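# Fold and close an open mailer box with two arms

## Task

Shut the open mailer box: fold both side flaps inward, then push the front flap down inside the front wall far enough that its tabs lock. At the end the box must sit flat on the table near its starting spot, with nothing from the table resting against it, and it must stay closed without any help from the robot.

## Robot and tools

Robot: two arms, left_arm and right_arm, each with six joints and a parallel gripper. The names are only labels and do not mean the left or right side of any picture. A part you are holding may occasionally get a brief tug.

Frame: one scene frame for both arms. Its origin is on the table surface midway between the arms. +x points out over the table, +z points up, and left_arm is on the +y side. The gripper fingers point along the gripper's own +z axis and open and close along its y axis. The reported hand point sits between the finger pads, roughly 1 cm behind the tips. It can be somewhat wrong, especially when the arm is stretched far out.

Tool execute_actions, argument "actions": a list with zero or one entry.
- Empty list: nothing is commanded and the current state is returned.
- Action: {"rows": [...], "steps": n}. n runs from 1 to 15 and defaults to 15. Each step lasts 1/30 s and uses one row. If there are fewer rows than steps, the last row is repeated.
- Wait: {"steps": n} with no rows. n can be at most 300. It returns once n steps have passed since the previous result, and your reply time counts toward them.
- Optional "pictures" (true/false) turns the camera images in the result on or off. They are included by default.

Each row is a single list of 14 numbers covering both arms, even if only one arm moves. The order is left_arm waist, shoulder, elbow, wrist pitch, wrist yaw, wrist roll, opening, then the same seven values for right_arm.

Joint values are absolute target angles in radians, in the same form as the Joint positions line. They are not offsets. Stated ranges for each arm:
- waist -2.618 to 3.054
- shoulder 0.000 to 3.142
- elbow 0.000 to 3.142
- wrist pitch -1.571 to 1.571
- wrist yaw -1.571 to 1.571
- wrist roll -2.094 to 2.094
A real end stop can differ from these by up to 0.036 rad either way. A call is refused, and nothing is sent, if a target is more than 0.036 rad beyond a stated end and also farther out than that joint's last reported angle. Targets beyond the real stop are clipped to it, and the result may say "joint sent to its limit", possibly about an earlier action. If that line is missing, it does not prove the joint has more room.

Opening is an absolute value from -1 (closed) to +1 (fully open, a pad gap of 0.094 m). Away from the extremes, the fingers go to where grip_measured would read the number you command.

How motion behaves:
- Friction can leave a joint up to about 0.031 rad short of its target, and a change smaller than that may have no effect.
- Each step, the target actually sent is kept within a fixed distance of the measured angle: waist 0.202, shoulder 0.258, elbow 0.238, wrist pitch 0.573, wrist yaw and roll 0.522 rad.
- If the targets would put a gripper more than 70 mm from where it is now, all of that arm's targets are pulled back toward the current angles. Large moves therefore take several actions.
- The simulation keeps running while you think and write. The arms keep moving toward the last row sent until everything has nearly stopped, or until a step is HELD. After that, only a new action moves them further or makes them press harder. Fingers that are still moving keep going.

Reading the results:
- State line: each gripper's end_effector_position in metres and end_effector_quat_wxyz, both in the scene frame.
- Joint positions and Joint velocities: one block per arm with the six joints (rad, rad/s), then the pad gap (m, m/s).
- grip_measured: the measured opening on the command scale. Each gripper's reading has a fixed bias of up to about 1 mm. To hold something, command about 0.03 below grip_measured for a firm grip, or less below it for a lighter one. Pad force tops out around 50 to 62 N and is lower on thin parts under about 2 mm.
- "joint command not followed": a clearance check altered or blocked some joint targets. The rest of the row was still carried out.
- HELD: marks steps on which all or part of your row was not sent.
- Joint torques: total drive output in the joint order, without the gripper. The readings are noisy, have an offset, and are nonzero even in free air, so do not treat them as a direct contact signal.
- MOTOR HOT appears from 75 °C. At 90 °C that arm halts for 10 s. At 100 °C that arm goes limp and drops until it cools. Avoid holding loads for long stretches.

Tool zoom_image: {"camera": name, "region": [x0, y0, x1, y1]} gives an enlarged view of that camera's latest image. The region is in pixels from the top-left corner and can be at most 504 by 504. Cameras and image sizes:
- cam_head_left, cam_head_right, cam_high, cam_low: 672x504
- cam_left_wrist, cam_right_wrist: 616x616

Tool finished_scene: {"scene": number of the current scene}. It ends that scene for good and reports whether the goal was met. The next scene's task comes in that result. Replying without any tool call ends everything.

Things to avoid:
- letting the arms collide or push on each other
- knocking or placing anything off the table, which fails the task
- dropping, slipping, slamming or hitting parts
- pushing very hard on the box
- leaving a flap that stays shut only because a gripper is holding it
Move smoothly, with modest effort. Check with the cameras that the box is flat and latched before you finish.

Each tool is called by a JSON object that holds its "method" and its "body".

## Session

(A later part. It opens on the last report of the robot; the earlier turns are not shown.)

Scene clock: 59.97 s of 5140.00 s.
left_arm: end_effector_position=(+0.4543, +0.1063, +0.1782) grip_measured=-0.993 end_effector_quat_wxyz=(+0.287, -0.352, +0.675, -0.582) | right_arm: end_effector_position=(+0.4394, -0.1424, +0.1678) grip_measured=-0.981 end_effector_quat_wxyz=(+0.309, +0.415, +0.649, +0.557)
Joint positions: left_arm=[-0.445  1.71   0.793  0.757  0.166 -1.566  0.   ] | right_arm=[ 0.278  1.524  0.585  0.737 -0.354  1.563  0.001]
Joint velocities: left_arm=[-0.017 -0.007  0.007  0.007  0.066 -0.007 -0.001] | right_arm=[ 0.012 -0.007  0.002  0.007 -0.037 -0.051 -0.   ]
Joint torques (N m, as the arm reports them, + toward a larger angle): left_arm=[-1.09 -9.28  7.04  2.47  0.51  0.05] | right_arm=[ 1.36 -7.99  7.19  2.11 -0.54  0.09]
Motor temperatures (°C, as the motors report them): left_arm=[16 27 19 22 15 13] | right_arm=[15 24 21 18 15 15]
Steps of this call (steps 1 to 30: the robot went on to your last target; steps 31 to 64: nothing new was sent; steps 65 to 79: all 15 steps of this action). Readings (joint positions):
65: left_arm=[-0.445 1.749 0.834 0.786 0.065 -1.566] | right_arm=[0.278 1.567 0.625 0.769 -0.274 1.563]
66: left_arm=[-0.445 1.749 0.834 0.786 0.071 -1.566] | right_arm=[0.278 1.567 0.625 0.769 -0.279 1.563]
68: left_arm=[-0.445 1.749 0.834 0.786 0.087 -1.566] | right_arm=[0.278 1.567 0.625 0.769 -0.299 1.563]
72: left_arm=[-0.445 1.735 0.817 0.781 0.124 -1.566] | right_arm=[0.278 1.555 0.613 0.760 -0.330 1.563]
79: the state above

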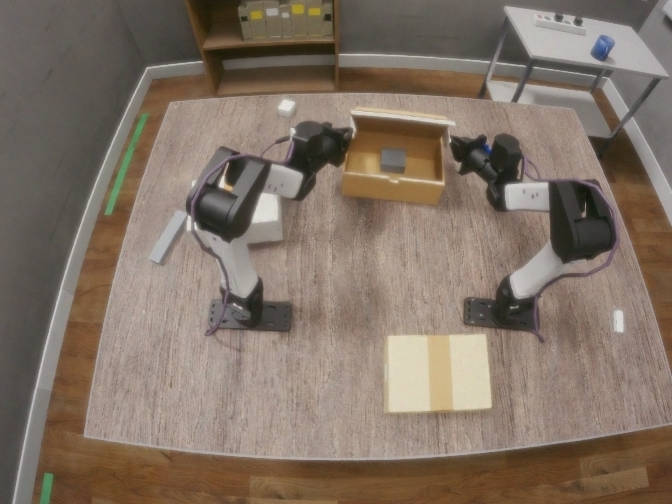

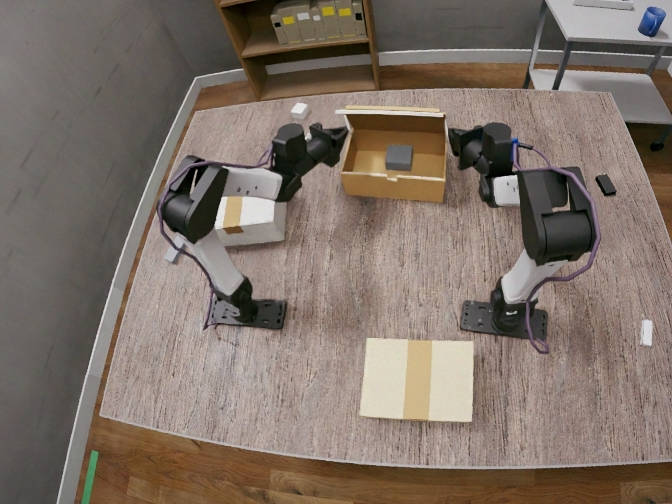

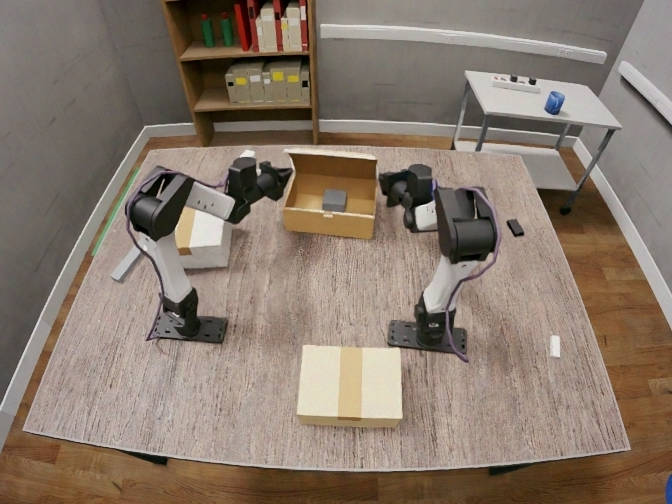

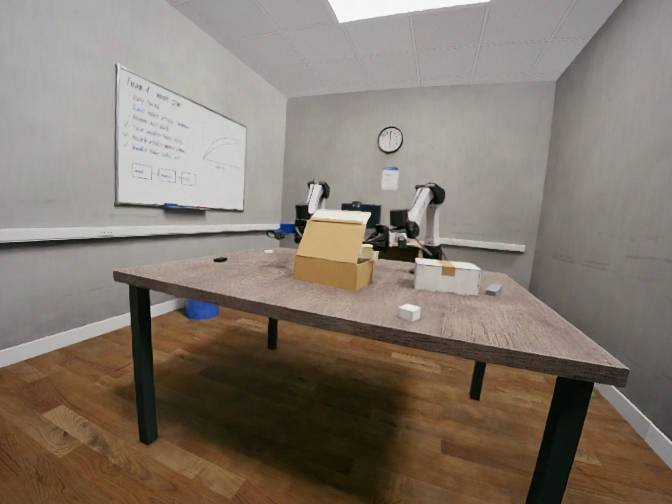

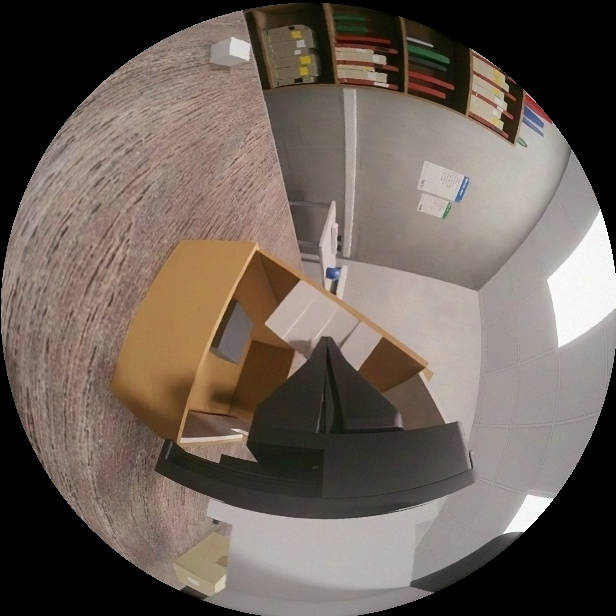

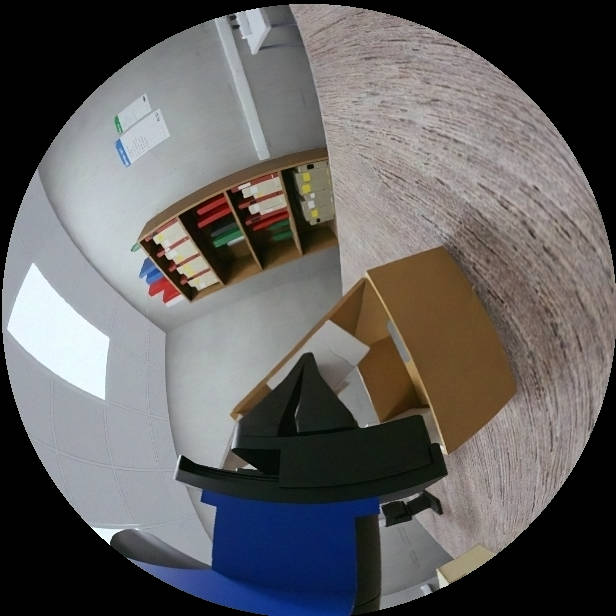

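{"method": "execute_actions", "body": {"actions": [{"rows":[[-0.46,1.691,0.774,0.728,0.24,-1.57,-1,0.295,1.505,0.567,0.708,-0.42,1.57,-1],[-0.46,1.687,0.77,0.716,0.25,-1.57,-1,0.295,1.502,0.564,0.696,-0.43,1.57,-1],[-0.46,1.683,0.766,0.704,0.26,-1.57,-1,0.295,1.499,0.561,0.684,-0.44,1.57,-1],[-0.46,1.679,0.762,0.692,0.27,-1.57,-1,0.295,1.496,0.558,0.672,-0.45,1.57,-1],[-0.46,1.675,0.758,0.68,0.28,-1.57,-1,0.295,1.493,0.555,0.66,-0.455,1.57,-1],[-0.46,1.671,0.754,0.668,0.29,-1.57,-1,0.295,1.49,0.552,0.648,-0.46,1.57,-1],[-0.46,1.667,0.75,0.656,0.3,-1.57,-1,0.295,1.487,0.549,0.636,-0.465,1.57,-1],[-0.46,1.663,0.746,0.644,0.31,-1.57,-1,0.295,1.484,0.546,0.624,-0.47,1.57,-1],[-0.46,1.659,0.742,0.632,0.32,-1.57,-1,0.295,1.481,0.543,0.612,-0.475,1.57,-1],[-0.46,1.655,0.738,0.62,0.33,-1.57,-1,0.295,1.478,0.54,0.6,-0.48,1.57,-1]]}]}}

{"method": "zoom_image", "body": {"camera": "cam_high", "region": [240, 130, 420, 250]}}

Scene clock: 62.40 s of 5140.00 s.
left_arm: end_effector_position=(+0.4234, +0.0913, +0.1585) grip_measured=-0.993 end_effector_quat_wxyz=(+0.213, -0.328, +0.717, -0.577) | right_arm: end_effector_position=(+0.4152, -0.1266, +0.1432) grip_measured=-0.981 end_effector_quat_wxyz=(+0.238, +0.414, +0.684, +0.551)
Joint positions: left_arm=[-0.453  1.669  0.756  0.655  0.306 -1.566  0.   ] | right_arm=[ 0.284  1.496  0.554  0.626 -0.458  1.563  0.001]
Joint velocities: left_arm=[ 0.012  0.002 -0.012 -0.11   0.139  0.037 -0.002] | right_arm=[-0.002 -0.012 -0.007 -0.125 -0.051  0.051 -0.   ]
Joint torques (N m, as the arm reports them, + toward a larger angle): left_arm=[-0.34 -8.88  6.77  2.35  0.17  0.05] | right_arm=[ 0.97 -7.55  7.21  2.1  -0.17  0.09]
Motor temperatures (°C, as the motors report them): left_arm=[16 27 19 22 15 13] | right_arm=[15 24 21 19 15 15]
Steps of this call (steps 1 to 30: the robot went on to your last target; steps 31 to 58: nothing new was sent; steps 59 to 73: all 15 steps of this action). Readings (joint positions):
59: left_arm=[-0.445 1.710 0.793 0.750 0.193 -1.566] | right_arm=[0.278 1.523 0.585 0.735 -0.371 1.563]
60: left_arm=[-0.445 1.709 0.793 0.746 0.197 -1.566] | right_arm=[0.278 1.523 0.585 0.732 -0.374 1.563]
62: left_arm=[-0.445 1.702 0.786 0.735 0.210 -1.566] | right_arm=[0.278 1.517 0.582 0.722 -0.387 1.563]
66: left_arm=[-0.451 1.683 0.772 0.705 0.254 -1.566] | right_arm=[0.283 1.504 0.569 0.685 -0.424 1.563]
73: the state above

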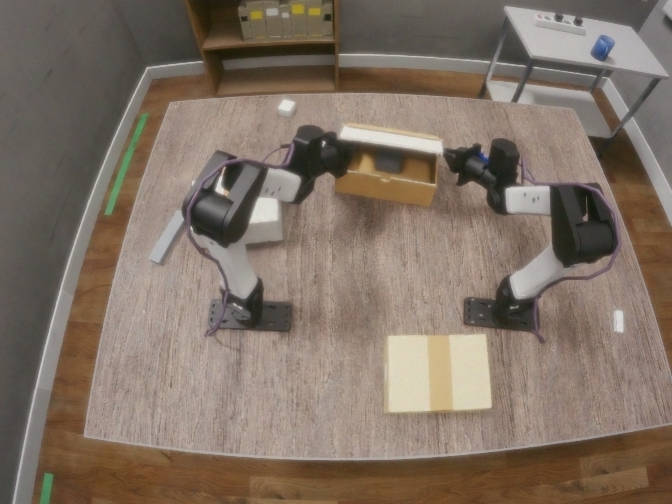

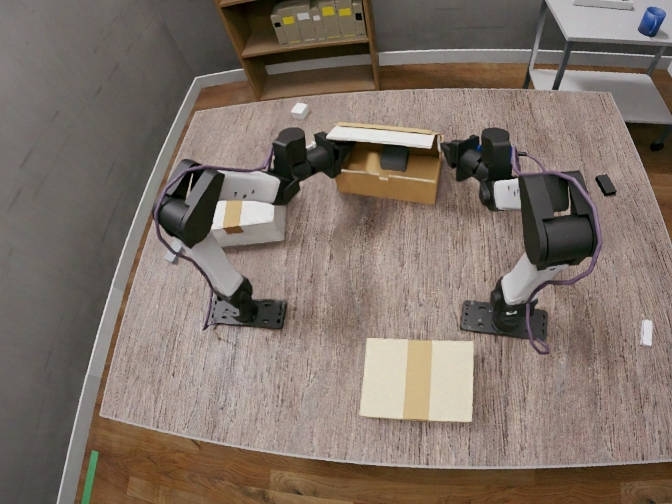

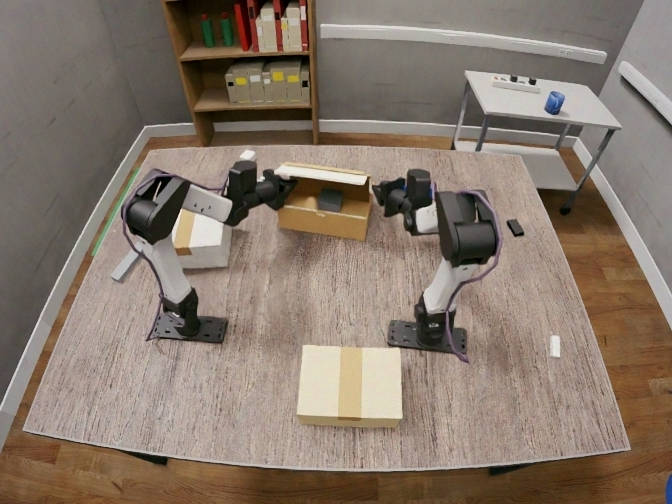

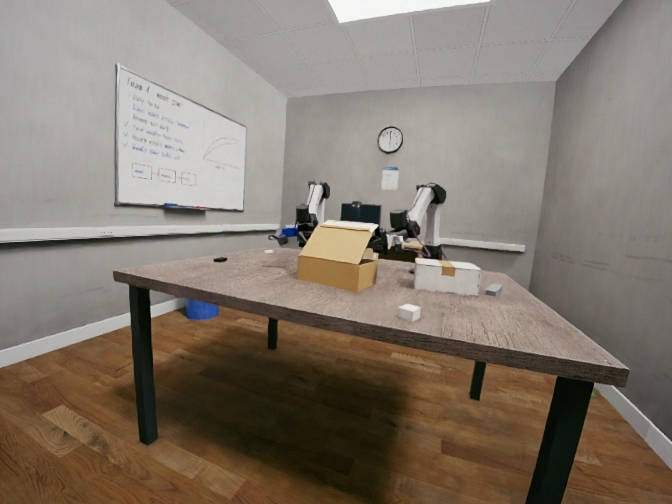

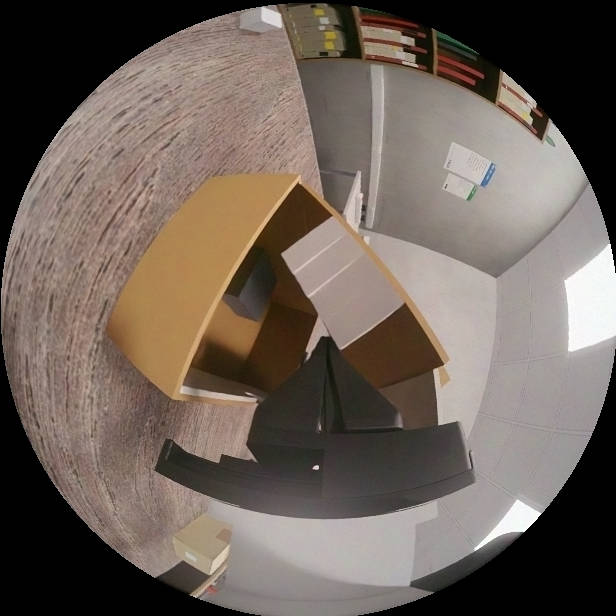

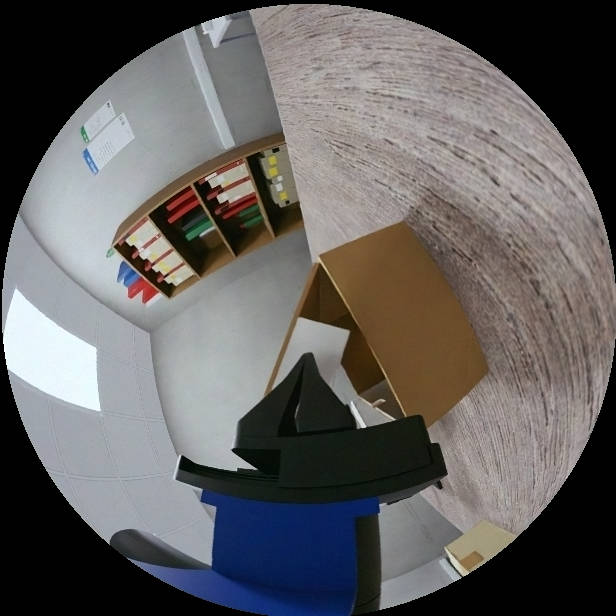

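Region (240, 130, 420, 250) of cam_high's 672x504 image, scaled by 2.800, with more detail than that image has.

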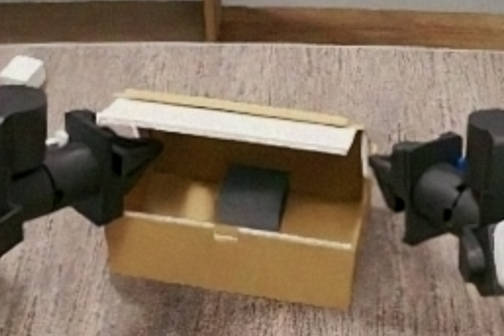

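{"method": "execute_actions", "body": {"actions": [{"rows":[[-0.44,1.655,0.738,0.62,0.33,-1.57,-1,0.28,1.478,0.54,0.61,-0.48,1.57,-1],[-0.42,1.655,0.738,0.62,0.33,-1.57,-1,0.27,1.478,0.54,0.62,-0.48,1.57,-1],[-0.4,1.655,0.738,0.62,0.33,-1.57,-1,0.26,1.478,0.54,0.63,-0.48,1.57,-1],[-0.38,1.655,0.738,0.62,0.33,-1.57,-1,0.25,1.478,0.54,0.64,-0.48,1.57,-1],[-0.36,1.655,0.738,0.62,0.33,-1.57,-1,0.24,1.478,0.54,0.65,-0.48,1.57,-1],[-0.34,1.655,0.738,0.62,0.33,-1.57,-1,0.23,1.478,0.54,0.65,-0.48,1.57,-1],[-0.32,1.655,0.738,0.62,0.33,-1.57,-1,0.22,1.478,0.54,0.65,-0.48,1.57,-1],[-0.3,1.655,0.738,0.62,0.33,-1.57,-1,0.21,1.478,0.54,0.65,-0.48,1.57,-1],[-0.3,1.655,0.738,0.62,0.33,-1.57,-1,0.2,1.478,0.54,0.65,-0.48,1.57,-1]]}]}}

{"method": "zoom_image", "body": {"camera": "cam_high", "region": [240, 130, 420, 250]}}

Scene clock: 64.03 s of 5140.00 s.
left_arm: end_effector_position=(+0.4562, +0.1532, +0.1561) grip_measured=-0.993 end_effector_quat_wxyz=(+0.247, -0.379, +0.694, -0.559) | right_arm: end_effector_position=(+0.4236, -0.1554, +0.1455) grip_measured=-0.981 end_effector_quat_wxyz=(+0.257, +0.433, +0.668, +0.547)
Joint positions: left_arm=[-0.298  1.669  0.756  0.643  0.327 -1.566  0.   ] | right_arm=[ 0.205  1.496  0.554  0.634 -0.475  1.563  0.001]
Joint velocities: left_arm=[-0.022  0.002 -0.002 -0.051 -0.066  0.007  0.   ] | right_arm=[ 0.012 -0.007  0.012  0.051  0.037  0.007  0.   ]
Joint torques (N m, as the arm reports them, + toward a larger angle): left_arm=[ 0.14 -8.82  6.68  2.27  0.11  0.05] | right_arm=[-0.03 -7.6   7.17  2.36 -0.11  0.1 ]
Motor temperatures (°C, as the motors report them): left_arm=[16 27 19 23 15 13] | right_arm=[15 24 21 19 15 15]
Steps of this call (steps 1 to 30: the robot went on to your last target; steps 31 to 34: nothing new was sent; steps 35 to 49: all 15 steps of this action). Readings (joint positions):
35: left_arm=[-0.452 1.669 0.756 0.643 0.320 -1.566] | right_arm=[0.284 1.496 0.554 0.613 -0.467 1.563]
36: left_arm=[-0.449 1.669 0.756 0.643 0.322 -1.566] | right_arm=[0.283 1.496 0.554 0.613 -0.467 1.563]
38: left_arm=[-0.428 1.669 0.756 0.643 0.326 -1.566] | right_arm=[0.275 1.496 0.554 0.614 -0.472 1.563]
42: left_arm=[-0.343 1.669 0.756 0.643 0.328 -1.566] | right_arm=[0.237 1.496 0.554 0.627 -0.475 1.563]
49: the state above

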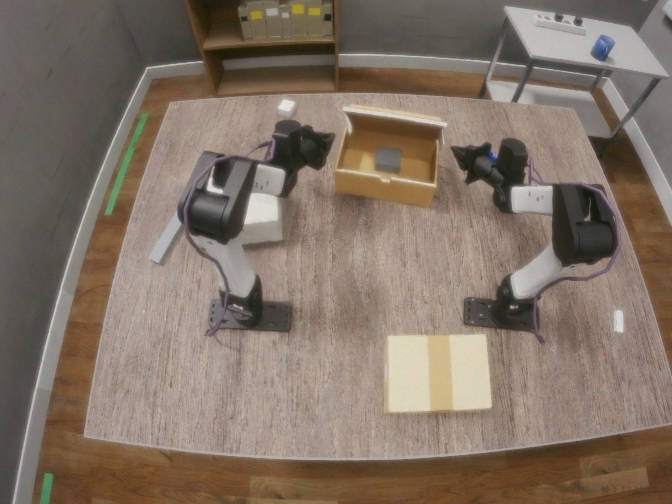

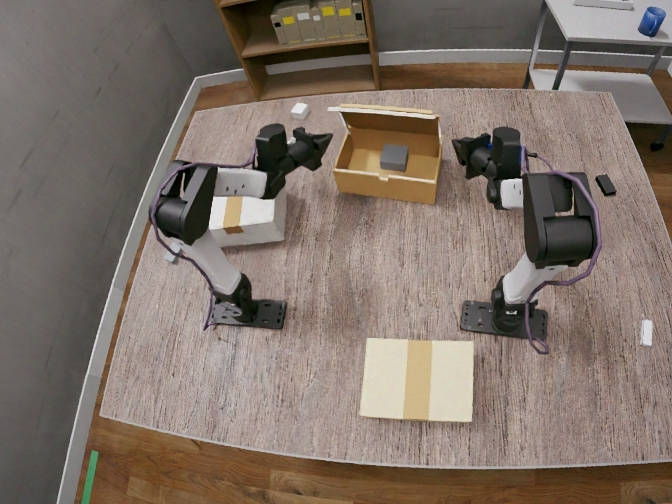

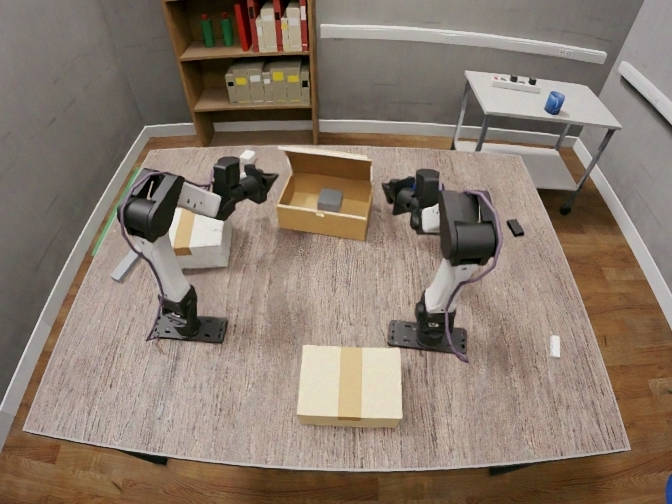

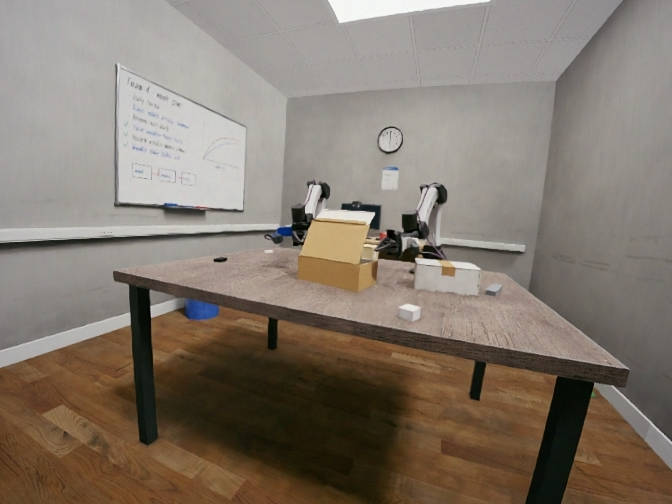

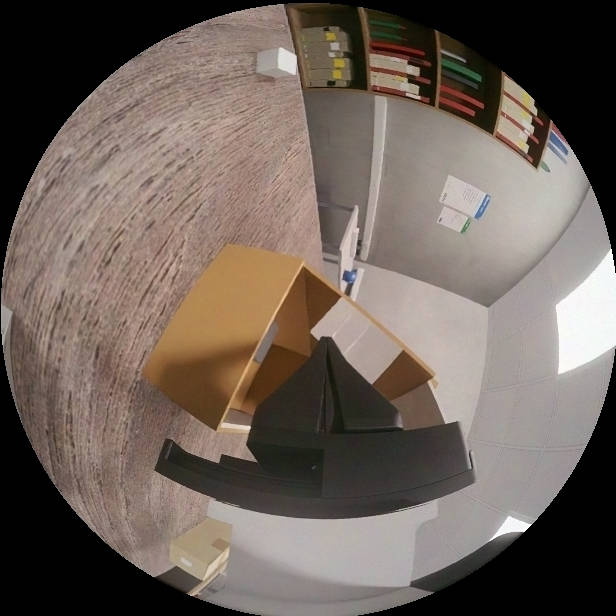

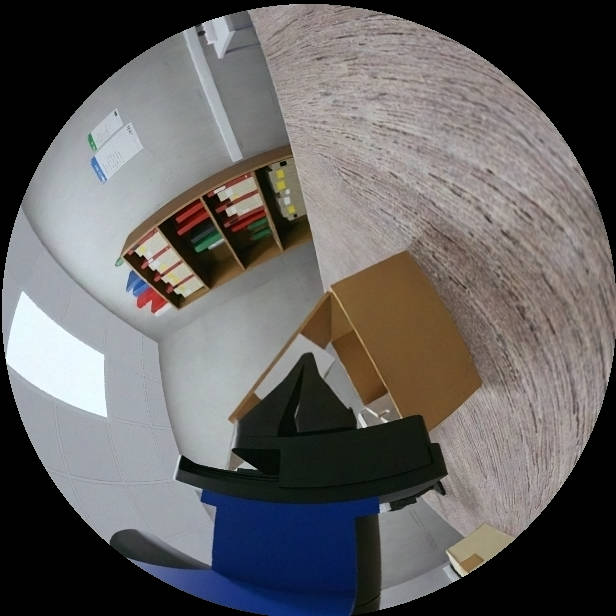

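Region (240, 130, 420, 250) of cam_high's 672x504 image, scaled by 2.800, with more detail than that image has.

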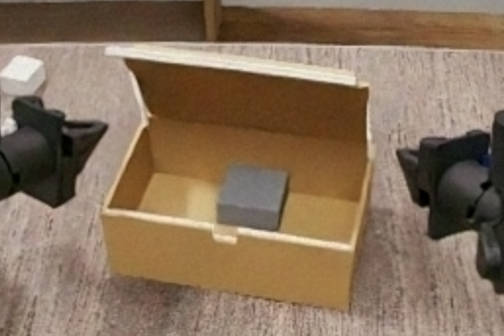

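{"method": "execute_actions", "body": {"actions": [{"rows":[[-0.3,1.655,0.738,0.5,0.33,-1.57,-1,0.2,1.51,0.57,0.7,-0.48,1.57,-1],[-0.3,1.655,0.738,0.4,0.33,-1.57,-1,0.2,1.54,0.6,0.75,-0.48,1.57,-1],[-0.3,1.655,0.738,0.27,0.33,-1.57,-1,0.2,1.55,0.61,0.75,-0.48,1.57,-1],[-0.3,1.655,0.738,0.27,0.33,-1.57,-1,0.2,1.55,0.61,0.75,-0.48,1.57,-1],[-0.3,1.655,0.738,0.27,0.33,-1.57,-1,0.2,1.55,0.61,0.75,-0.48,1.57,-1],[-0.3,1.655,0.738,0.27,0.33,-1.57,-1,0.2,1.55,0.61,0.75,-0.48,1.57,-1],[-0.3,1.655,0.738,0.27,0.33,-1.57,-1,0.22,1.55,0.61,0.75,-0.48,1.57,-1],[-0.31,1.655,0.738,0.27,0.33,-1.57,-1,0.24,1.55,0.61,0.75,-0.48,1.57,-1],[-0.32,1.655,0.738,0.27,0.33,-1.57,-1,0.25,1.55,0.61,0.75,-0.48,1.57,-1],[-0.33,1.655,0.738,0.27,0.33,-1.57,-1,0.26,1.55,0.61,0.75,-0.48,1.57,-1],[-0.34,1.655,0.738,0.27,0.33,-1.57,-1,0.26,1.55,0.61,0.75,-0.48,1.57,-1],[-0.35,1.655,0.738,0.27,0.33,-1.57,-1,0.26,1.55,0.61,0.75,-0.48,1.57,-1]]}], "pictures": false}}

{"method": "execute_actions", "body": {"actions": [{"rows":[[-0.36,1.655,0.738,0.27,0.33,-1.57,-1,0.26,1.55,0.61,0.75,-0.48,1.57,-1],[-0.368,1.655,0.738,0.27,0.33,-1.57,-1,0.26,1.55,0.61,0.75,-0.48,1.57,-1],[-0.376,1.655,0.738,0.27,0.33,-1.57,-1,0.26,1.55,0.61,0.75,-0.48,1.57,-1],[-0.384,1.655,0.738,0.27,0.33,-1.57,-1,0.26,1.55,0.61,0.75,-0.48,1.57,-1],[-0.392,1.655,0.738,0.27,0.33,-1.57,-1,0.26,1.55,0.61,0.75,-0.48,1.57,-1],[-0.4,1.655,0.738,0.27,0.33,-1.57,-1,0.26,1.55,0.61,0.75,-0.48,1.57,-1],[-0.408,1.655,0.738,0.27,0.33,-1.57,-1,0.26,1.55,0.61,0.75,-0.48,1.57,-1],[-0.416,1.655,0.738,0.27,0.33,-1.57,-1,0.26,1.55,0.61,0.75,-0.48,1.57,-1],[-0.424,1.655,0.738,0.27,0.33,-1.57,-1,0.26,1.55,0.61,0.75,-0.48,1.57,-1],[-0.432,1.655,0.738,0.27,0.33,-1.57,-1,0.26,1.55,0.61,0.75,-0.48,1.57,-1],[-0.44,1.655,0.738,0.27,0.33,-1.57,-1,0.26,1.55,0.61,0.75,-0.48,1.57,-1]]}]}}

{"method": "zoom_image", "body": {"camera": "cam_head_right", "region": [290, 80, 510, 220]}}

Scene clock: 67.00 s of 5140.00 s.
left_arm: end_effector_position=(+0.4144, +0.1463, +0.0860) grip_measured=-0.993 end_effector_quat_wxyz=(+0.144, -0.432, +0.763, -0.459) | right_arm: end_effector_position=(+0.4338, -0.1331, +0.1680) grip_measured=-0.981 end_effector_quat_wxyz=(+0.273, +0.389, +0.664, +0.578)
Joint positions: left_arm=[-0.343  1.66   0.753  0.305  0.327 -1.566  0.   ] | right_arm=[ 0.255  1.535  0.595  0.732 -0.478  1.563  0.001]
Joint velocities: left_arm=[-0.076 -0.007 -0.002 -0.066  0.037 -0.037 -0.001] | right_arm=[ 0.012 -0.007  0.007 -0.066  0.081 -0.007 -0.001]
Joint torques (N m, as the arm reports them, + toward a larger angle): left_arm=[ 0.12 -7.94  6.81  2.02  0.15  0.04] | right_arm=[ 0.62 -5.5  10.22  2.36 -0.04  0.09]
Motor temperatures (°C, as the motors report them): left_arm=[16 27 19 23 15 13] | right_arm=[15 24 21 19 15 15]
Steps of this call (steps 1 to 15: the robot went on to your last target; steps 16 to 74: nothing new was sent; steps 75 to 89: all 15 steps of this action). Readings (joint positions):
75: left_arm=[-0.298 1.668 0.756 0.630 0.327 -1.566] | right_arm=[0.205 1.496 0.554 0.640 -0.475 1.563]
76: left_arm=[-0.298 1.665 0.756 0.601 0.327 -1.566] | right_arm=[0.205 1.500 0.558 0.653 -0.475 1.563]
78: left_arm=[-0.298 1.660 0.756 0.503 0.327 -1.566] | right_arm=[0.205 1.523 0.580 0.682 -0.476 1.563]
82: left_arm=[-0.298 1.660 0.753 0.368 0.327 -1.566] | right_arm=[0.209 1.535 0.595 0.717 -0.475 1.563]
89: the state above

Scene clock: 67.50 s of 5140.00 s.
left_arm: end_effector_position=(+0.3986, +0.1220, +0.0819) grip_measured=-0.993 end_effector_quat_wxyz=(+0.132, -0.412, +0.779, -0.453) | right_arm: end_effector_position=(+0.4384, -0.1419, +0.1676) grip_measured=-0.981 end_effector_quat_wxyz=(+0.289, +0.403, +0.656, +0.569)
Joint positions: left_arm=[-0.418  1.66   0.753  0.288  0.3   -1.566  0.   ] | right_arm=[ 0.249  1.535  0.595  0.734 -0.436  1.563  0.001]
Joint velocities: left_arm=[-0.007 -0.007 -0.007  0.022 -0.066  0.051 -0.002] | right_arm=[-0.007 -0.012 -0.012 -0.037  0.037  0.037  0.   ]
Joint torques (N m, as the arm reports them, + toward a larger angle): left_arm=[-1.49 -7.91  6.77  2.03  0.41  0.04] | right_arm=[ 0.91 -5.48 10.12  2.4  -0.54  0.09]
Motor temperatures (°C, as the motors report them): left_arm=[16 27 19 23 15 13] | right_arm=[15 24 21 19 15 15]
Steps of this call (steps 1 to 15: all 15 steps of this action). Readings (joint positions):
1: left_arm=[-0.345 1.660 0.753 0.302 0.327 -1.566] | right_arm=[0.255 1.535 0.595 0.733 -0.478 1.563]
2: left_arm=[-0.348 1.660 0.753 0.300 0.327 -1.566] | right_arm=[0.255 1.535 0.595 0.733 -0.478 1.563]
4: left_arm=[-0.358 1.660 0.753 0.297 0.324 -1.566] | right_arm=[0.255 1.535 0.595 0.734 -0.474 1.563]
8: left_arm=[-0.381 1.660 0.753 0.293 0.310 -1.566] | right_arm=[0.255 1.535 0.595 0.734 -0.456 1.563]
15: the state above

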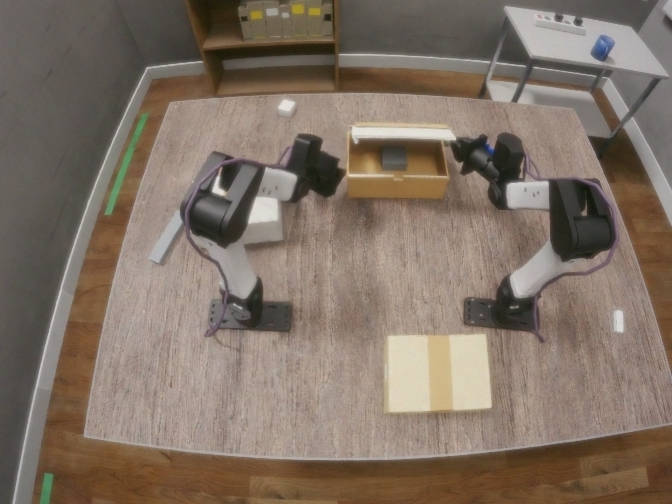

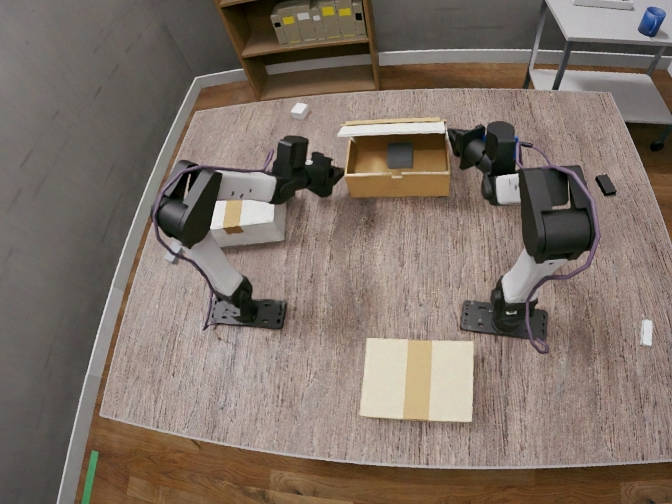

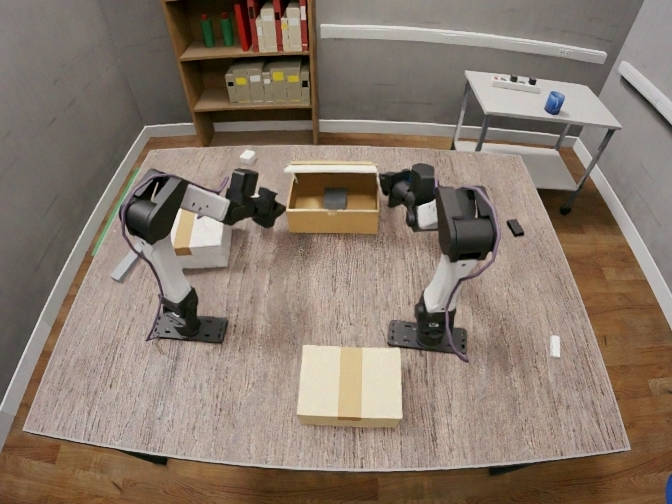

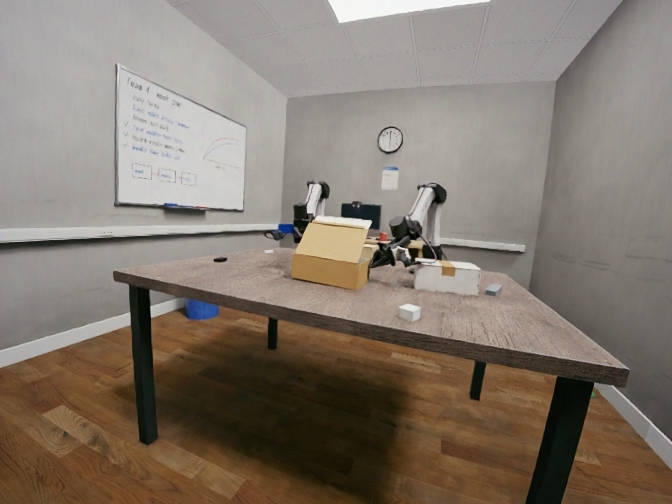

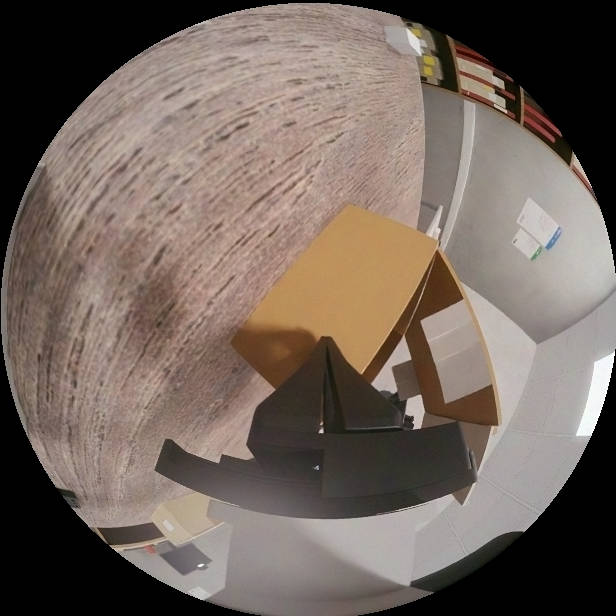

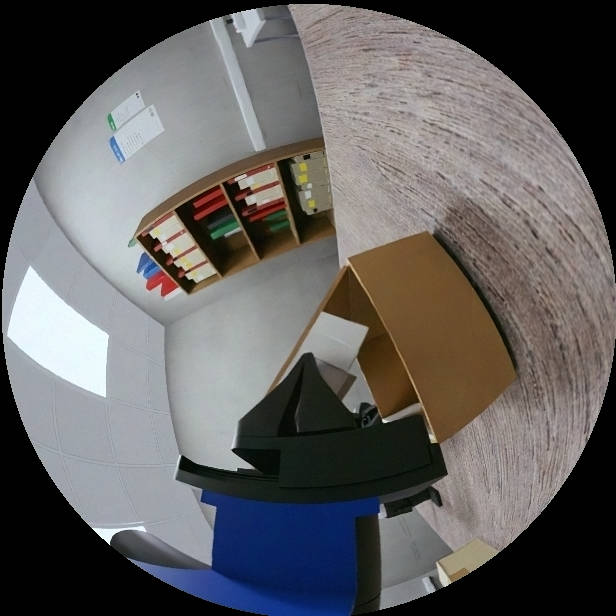

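Region (290, 80, 510, 220) of cam_head_right's 672x504 image, scaled by 2.291, with more detail than that image has; it fills the top 321 rows of this view, and the rest is white.

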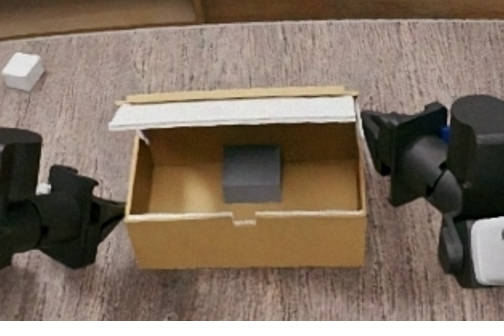

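{"method": "execute_actions", "body": {"actions": [{"rows":[[-0.4,1.655,0.738,0.27,0.33,-1.57,-1,0.24,1.55,0.61,0.75,-0.48,1.57,-1],[-0.37,1.655,0.738,0.27,0.33,-1.57,-1,0.23,1.55,0.61,0.75,-0.48,1.57,-1],[-0.34,1.655,0.738,0.27,0.33,-1.57,-1,0.22,1.55,0.61,0.75,-0.48,1.57,-1],[-0.32,1.655,0.738,0.27,0.33,-1.57,-1,0.21,1.55,0.61,0.75,-0.48,1.57,-1],[-0.32,1.7,0.8,0.27,0.33,-1.57,-1,0.2,1.55,0.61,0.75,-0.48,1.57,-1],[-0.32,1.74,0.84,0.27,0.33,-1.57,-1,0.19,1.55,0.61,0.75,-0.48,1.57,-1],[-0.32,1.78,0.88,0.27,0.33,-1.57,-1,0.19,1.55,0.61,0.75,-0.48,1.57,-1],[-0.32,1.82,0.92,0.27,0.33,-1.57,-1,0.19,1.55,0.61,0.75,-0.48,1.57,-1],[-0.32,1.82,0.92,0.27,0.33,-1.57,-1,0.19,1.55,0.61,0.75,-0.48,1.57,-1],[-0.32,1.82,0.92,0.27,0.33,-1.57,-1,0.19,1.55,0.61,0.75,-0.48,1.57,-1],[-0.34,1.82,0.92,0.27,0.33,-1.57,-1,0.19,1.55,0.61,0.75,-0.48,1.57,-1],[-0.36,1.82,0.92,0.27,0.33,-1.57,-1,0.19,1.55,0.61,0.75,-0.48,1.57,-1]]}]}}

{"method": "zoom_image", "body": {"camera": "cam_head_right", "region": [290, 80, 510, 220]}}

Scene clock: 69.20 s of 5140.00 s.
left_arm: end_effector_position=(+0.4500, +0.1311, +0.0823) grip_measured=-0.993 end_effector_quat_wxyz=(+0.143, -0.433, +0.764, -0.456) | right_arm: end_effector_position=(+0.4412, -0.1589, +0.1685) grip_measured=-0.981 end_effector_quat_wxyz=(+0.293, +0.410, +0.650, +0.569)
Joint positions: left_arm=[-0.348  1.802  0.911  0.283  0.32  -1.567  0.   ] | right_arm=[ 0.196  1.535  0.595  0.735 -0.472  1.563  0.001]
Joint velocities: left_arm=[-0.193  0.002  0.002  0.007  0.066 -0.051  0.   ] | right_arm=[ 0.002  0.002  0.012  0.007 -0.007 -0.022 -0.001]
Joint torques (N m, as the arm reports them, + toward a larger angle): left_arm=[ 0.44 -7.53  9.2   2.1   0.14  0.05] | right_arm=[-0.05 -5.49 10.2   2.37 -0.07  0.09]
Motor temperatures (°C, as the motors report them): left_arm=[16 27 19 23 15 13] | right_arm=[15 23 21 20 15 15]
Steps of this call (steps 1 to 15: the robot went on to your last target; steps 16 to 36: nothing new was sent; steps 37 to 51: all 15 steps of this action). Readings (joint positions):
37: left_arm=[-0.416 1.660 0.753 0.288 0.300 -1.566] | right_arm=[0.247 1.535 0.595 0.734 -0.435 1.563]
38: left_arm=[-0.409 1.660 0.753 0.288 0.306 -1.566] | right_arm=[0.243 1.535 0.595 0.734 -0.439 1.563]
40: left_arm=[-0.375 1.660 0.753 0.288 0.316 -1.566] | right_arm=[0.233 1.535 0.595 0.735 -0.451 1.563]
44: left_arm=[-0.321 1.732 0.841 0.276 0.317 -1.567] | right_arm=[0.202 1.535 0.595 0.735 -0.464 1.563]
51: the state above

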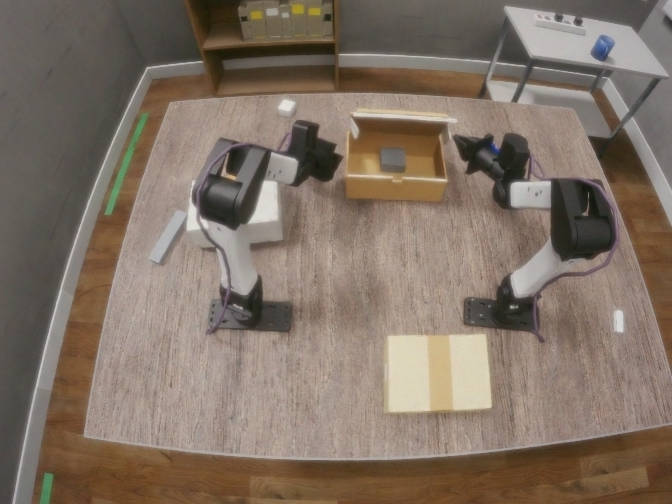

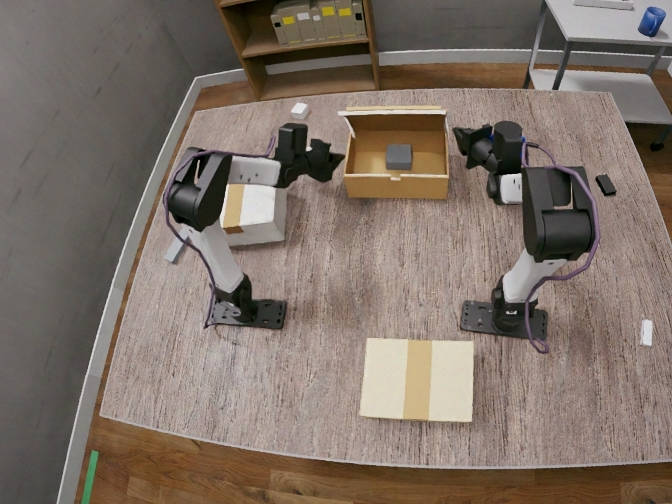

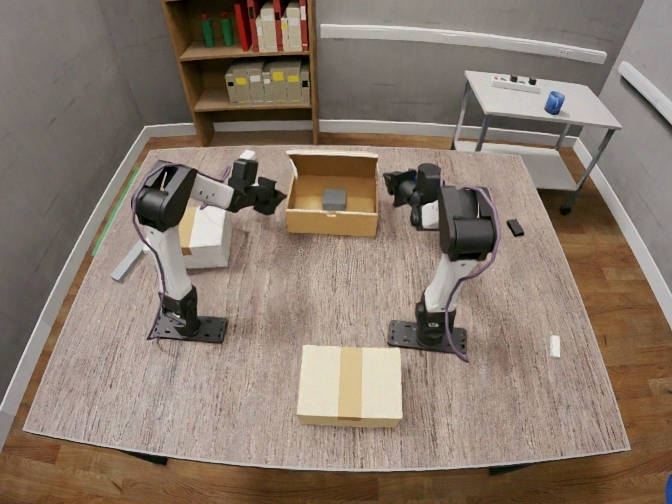

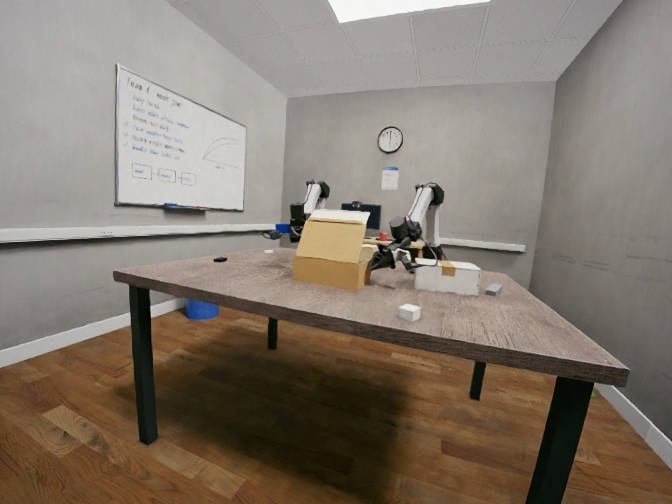

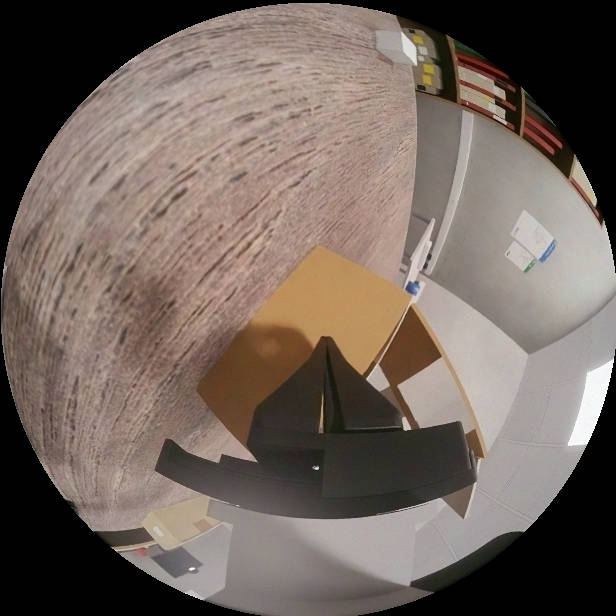

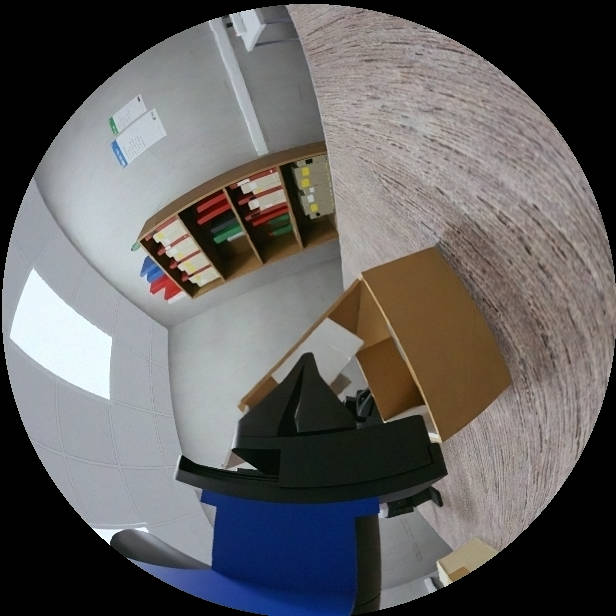

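Region (290, 80, 510, 220) of cam_head_right's 672x504 image, scaled by 2.291, with more detail than that image has; it fills the top 321 rows of this view, and the rest is white.

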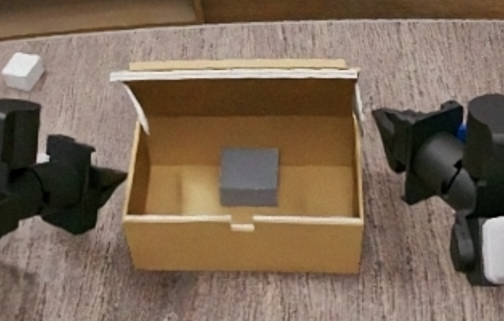

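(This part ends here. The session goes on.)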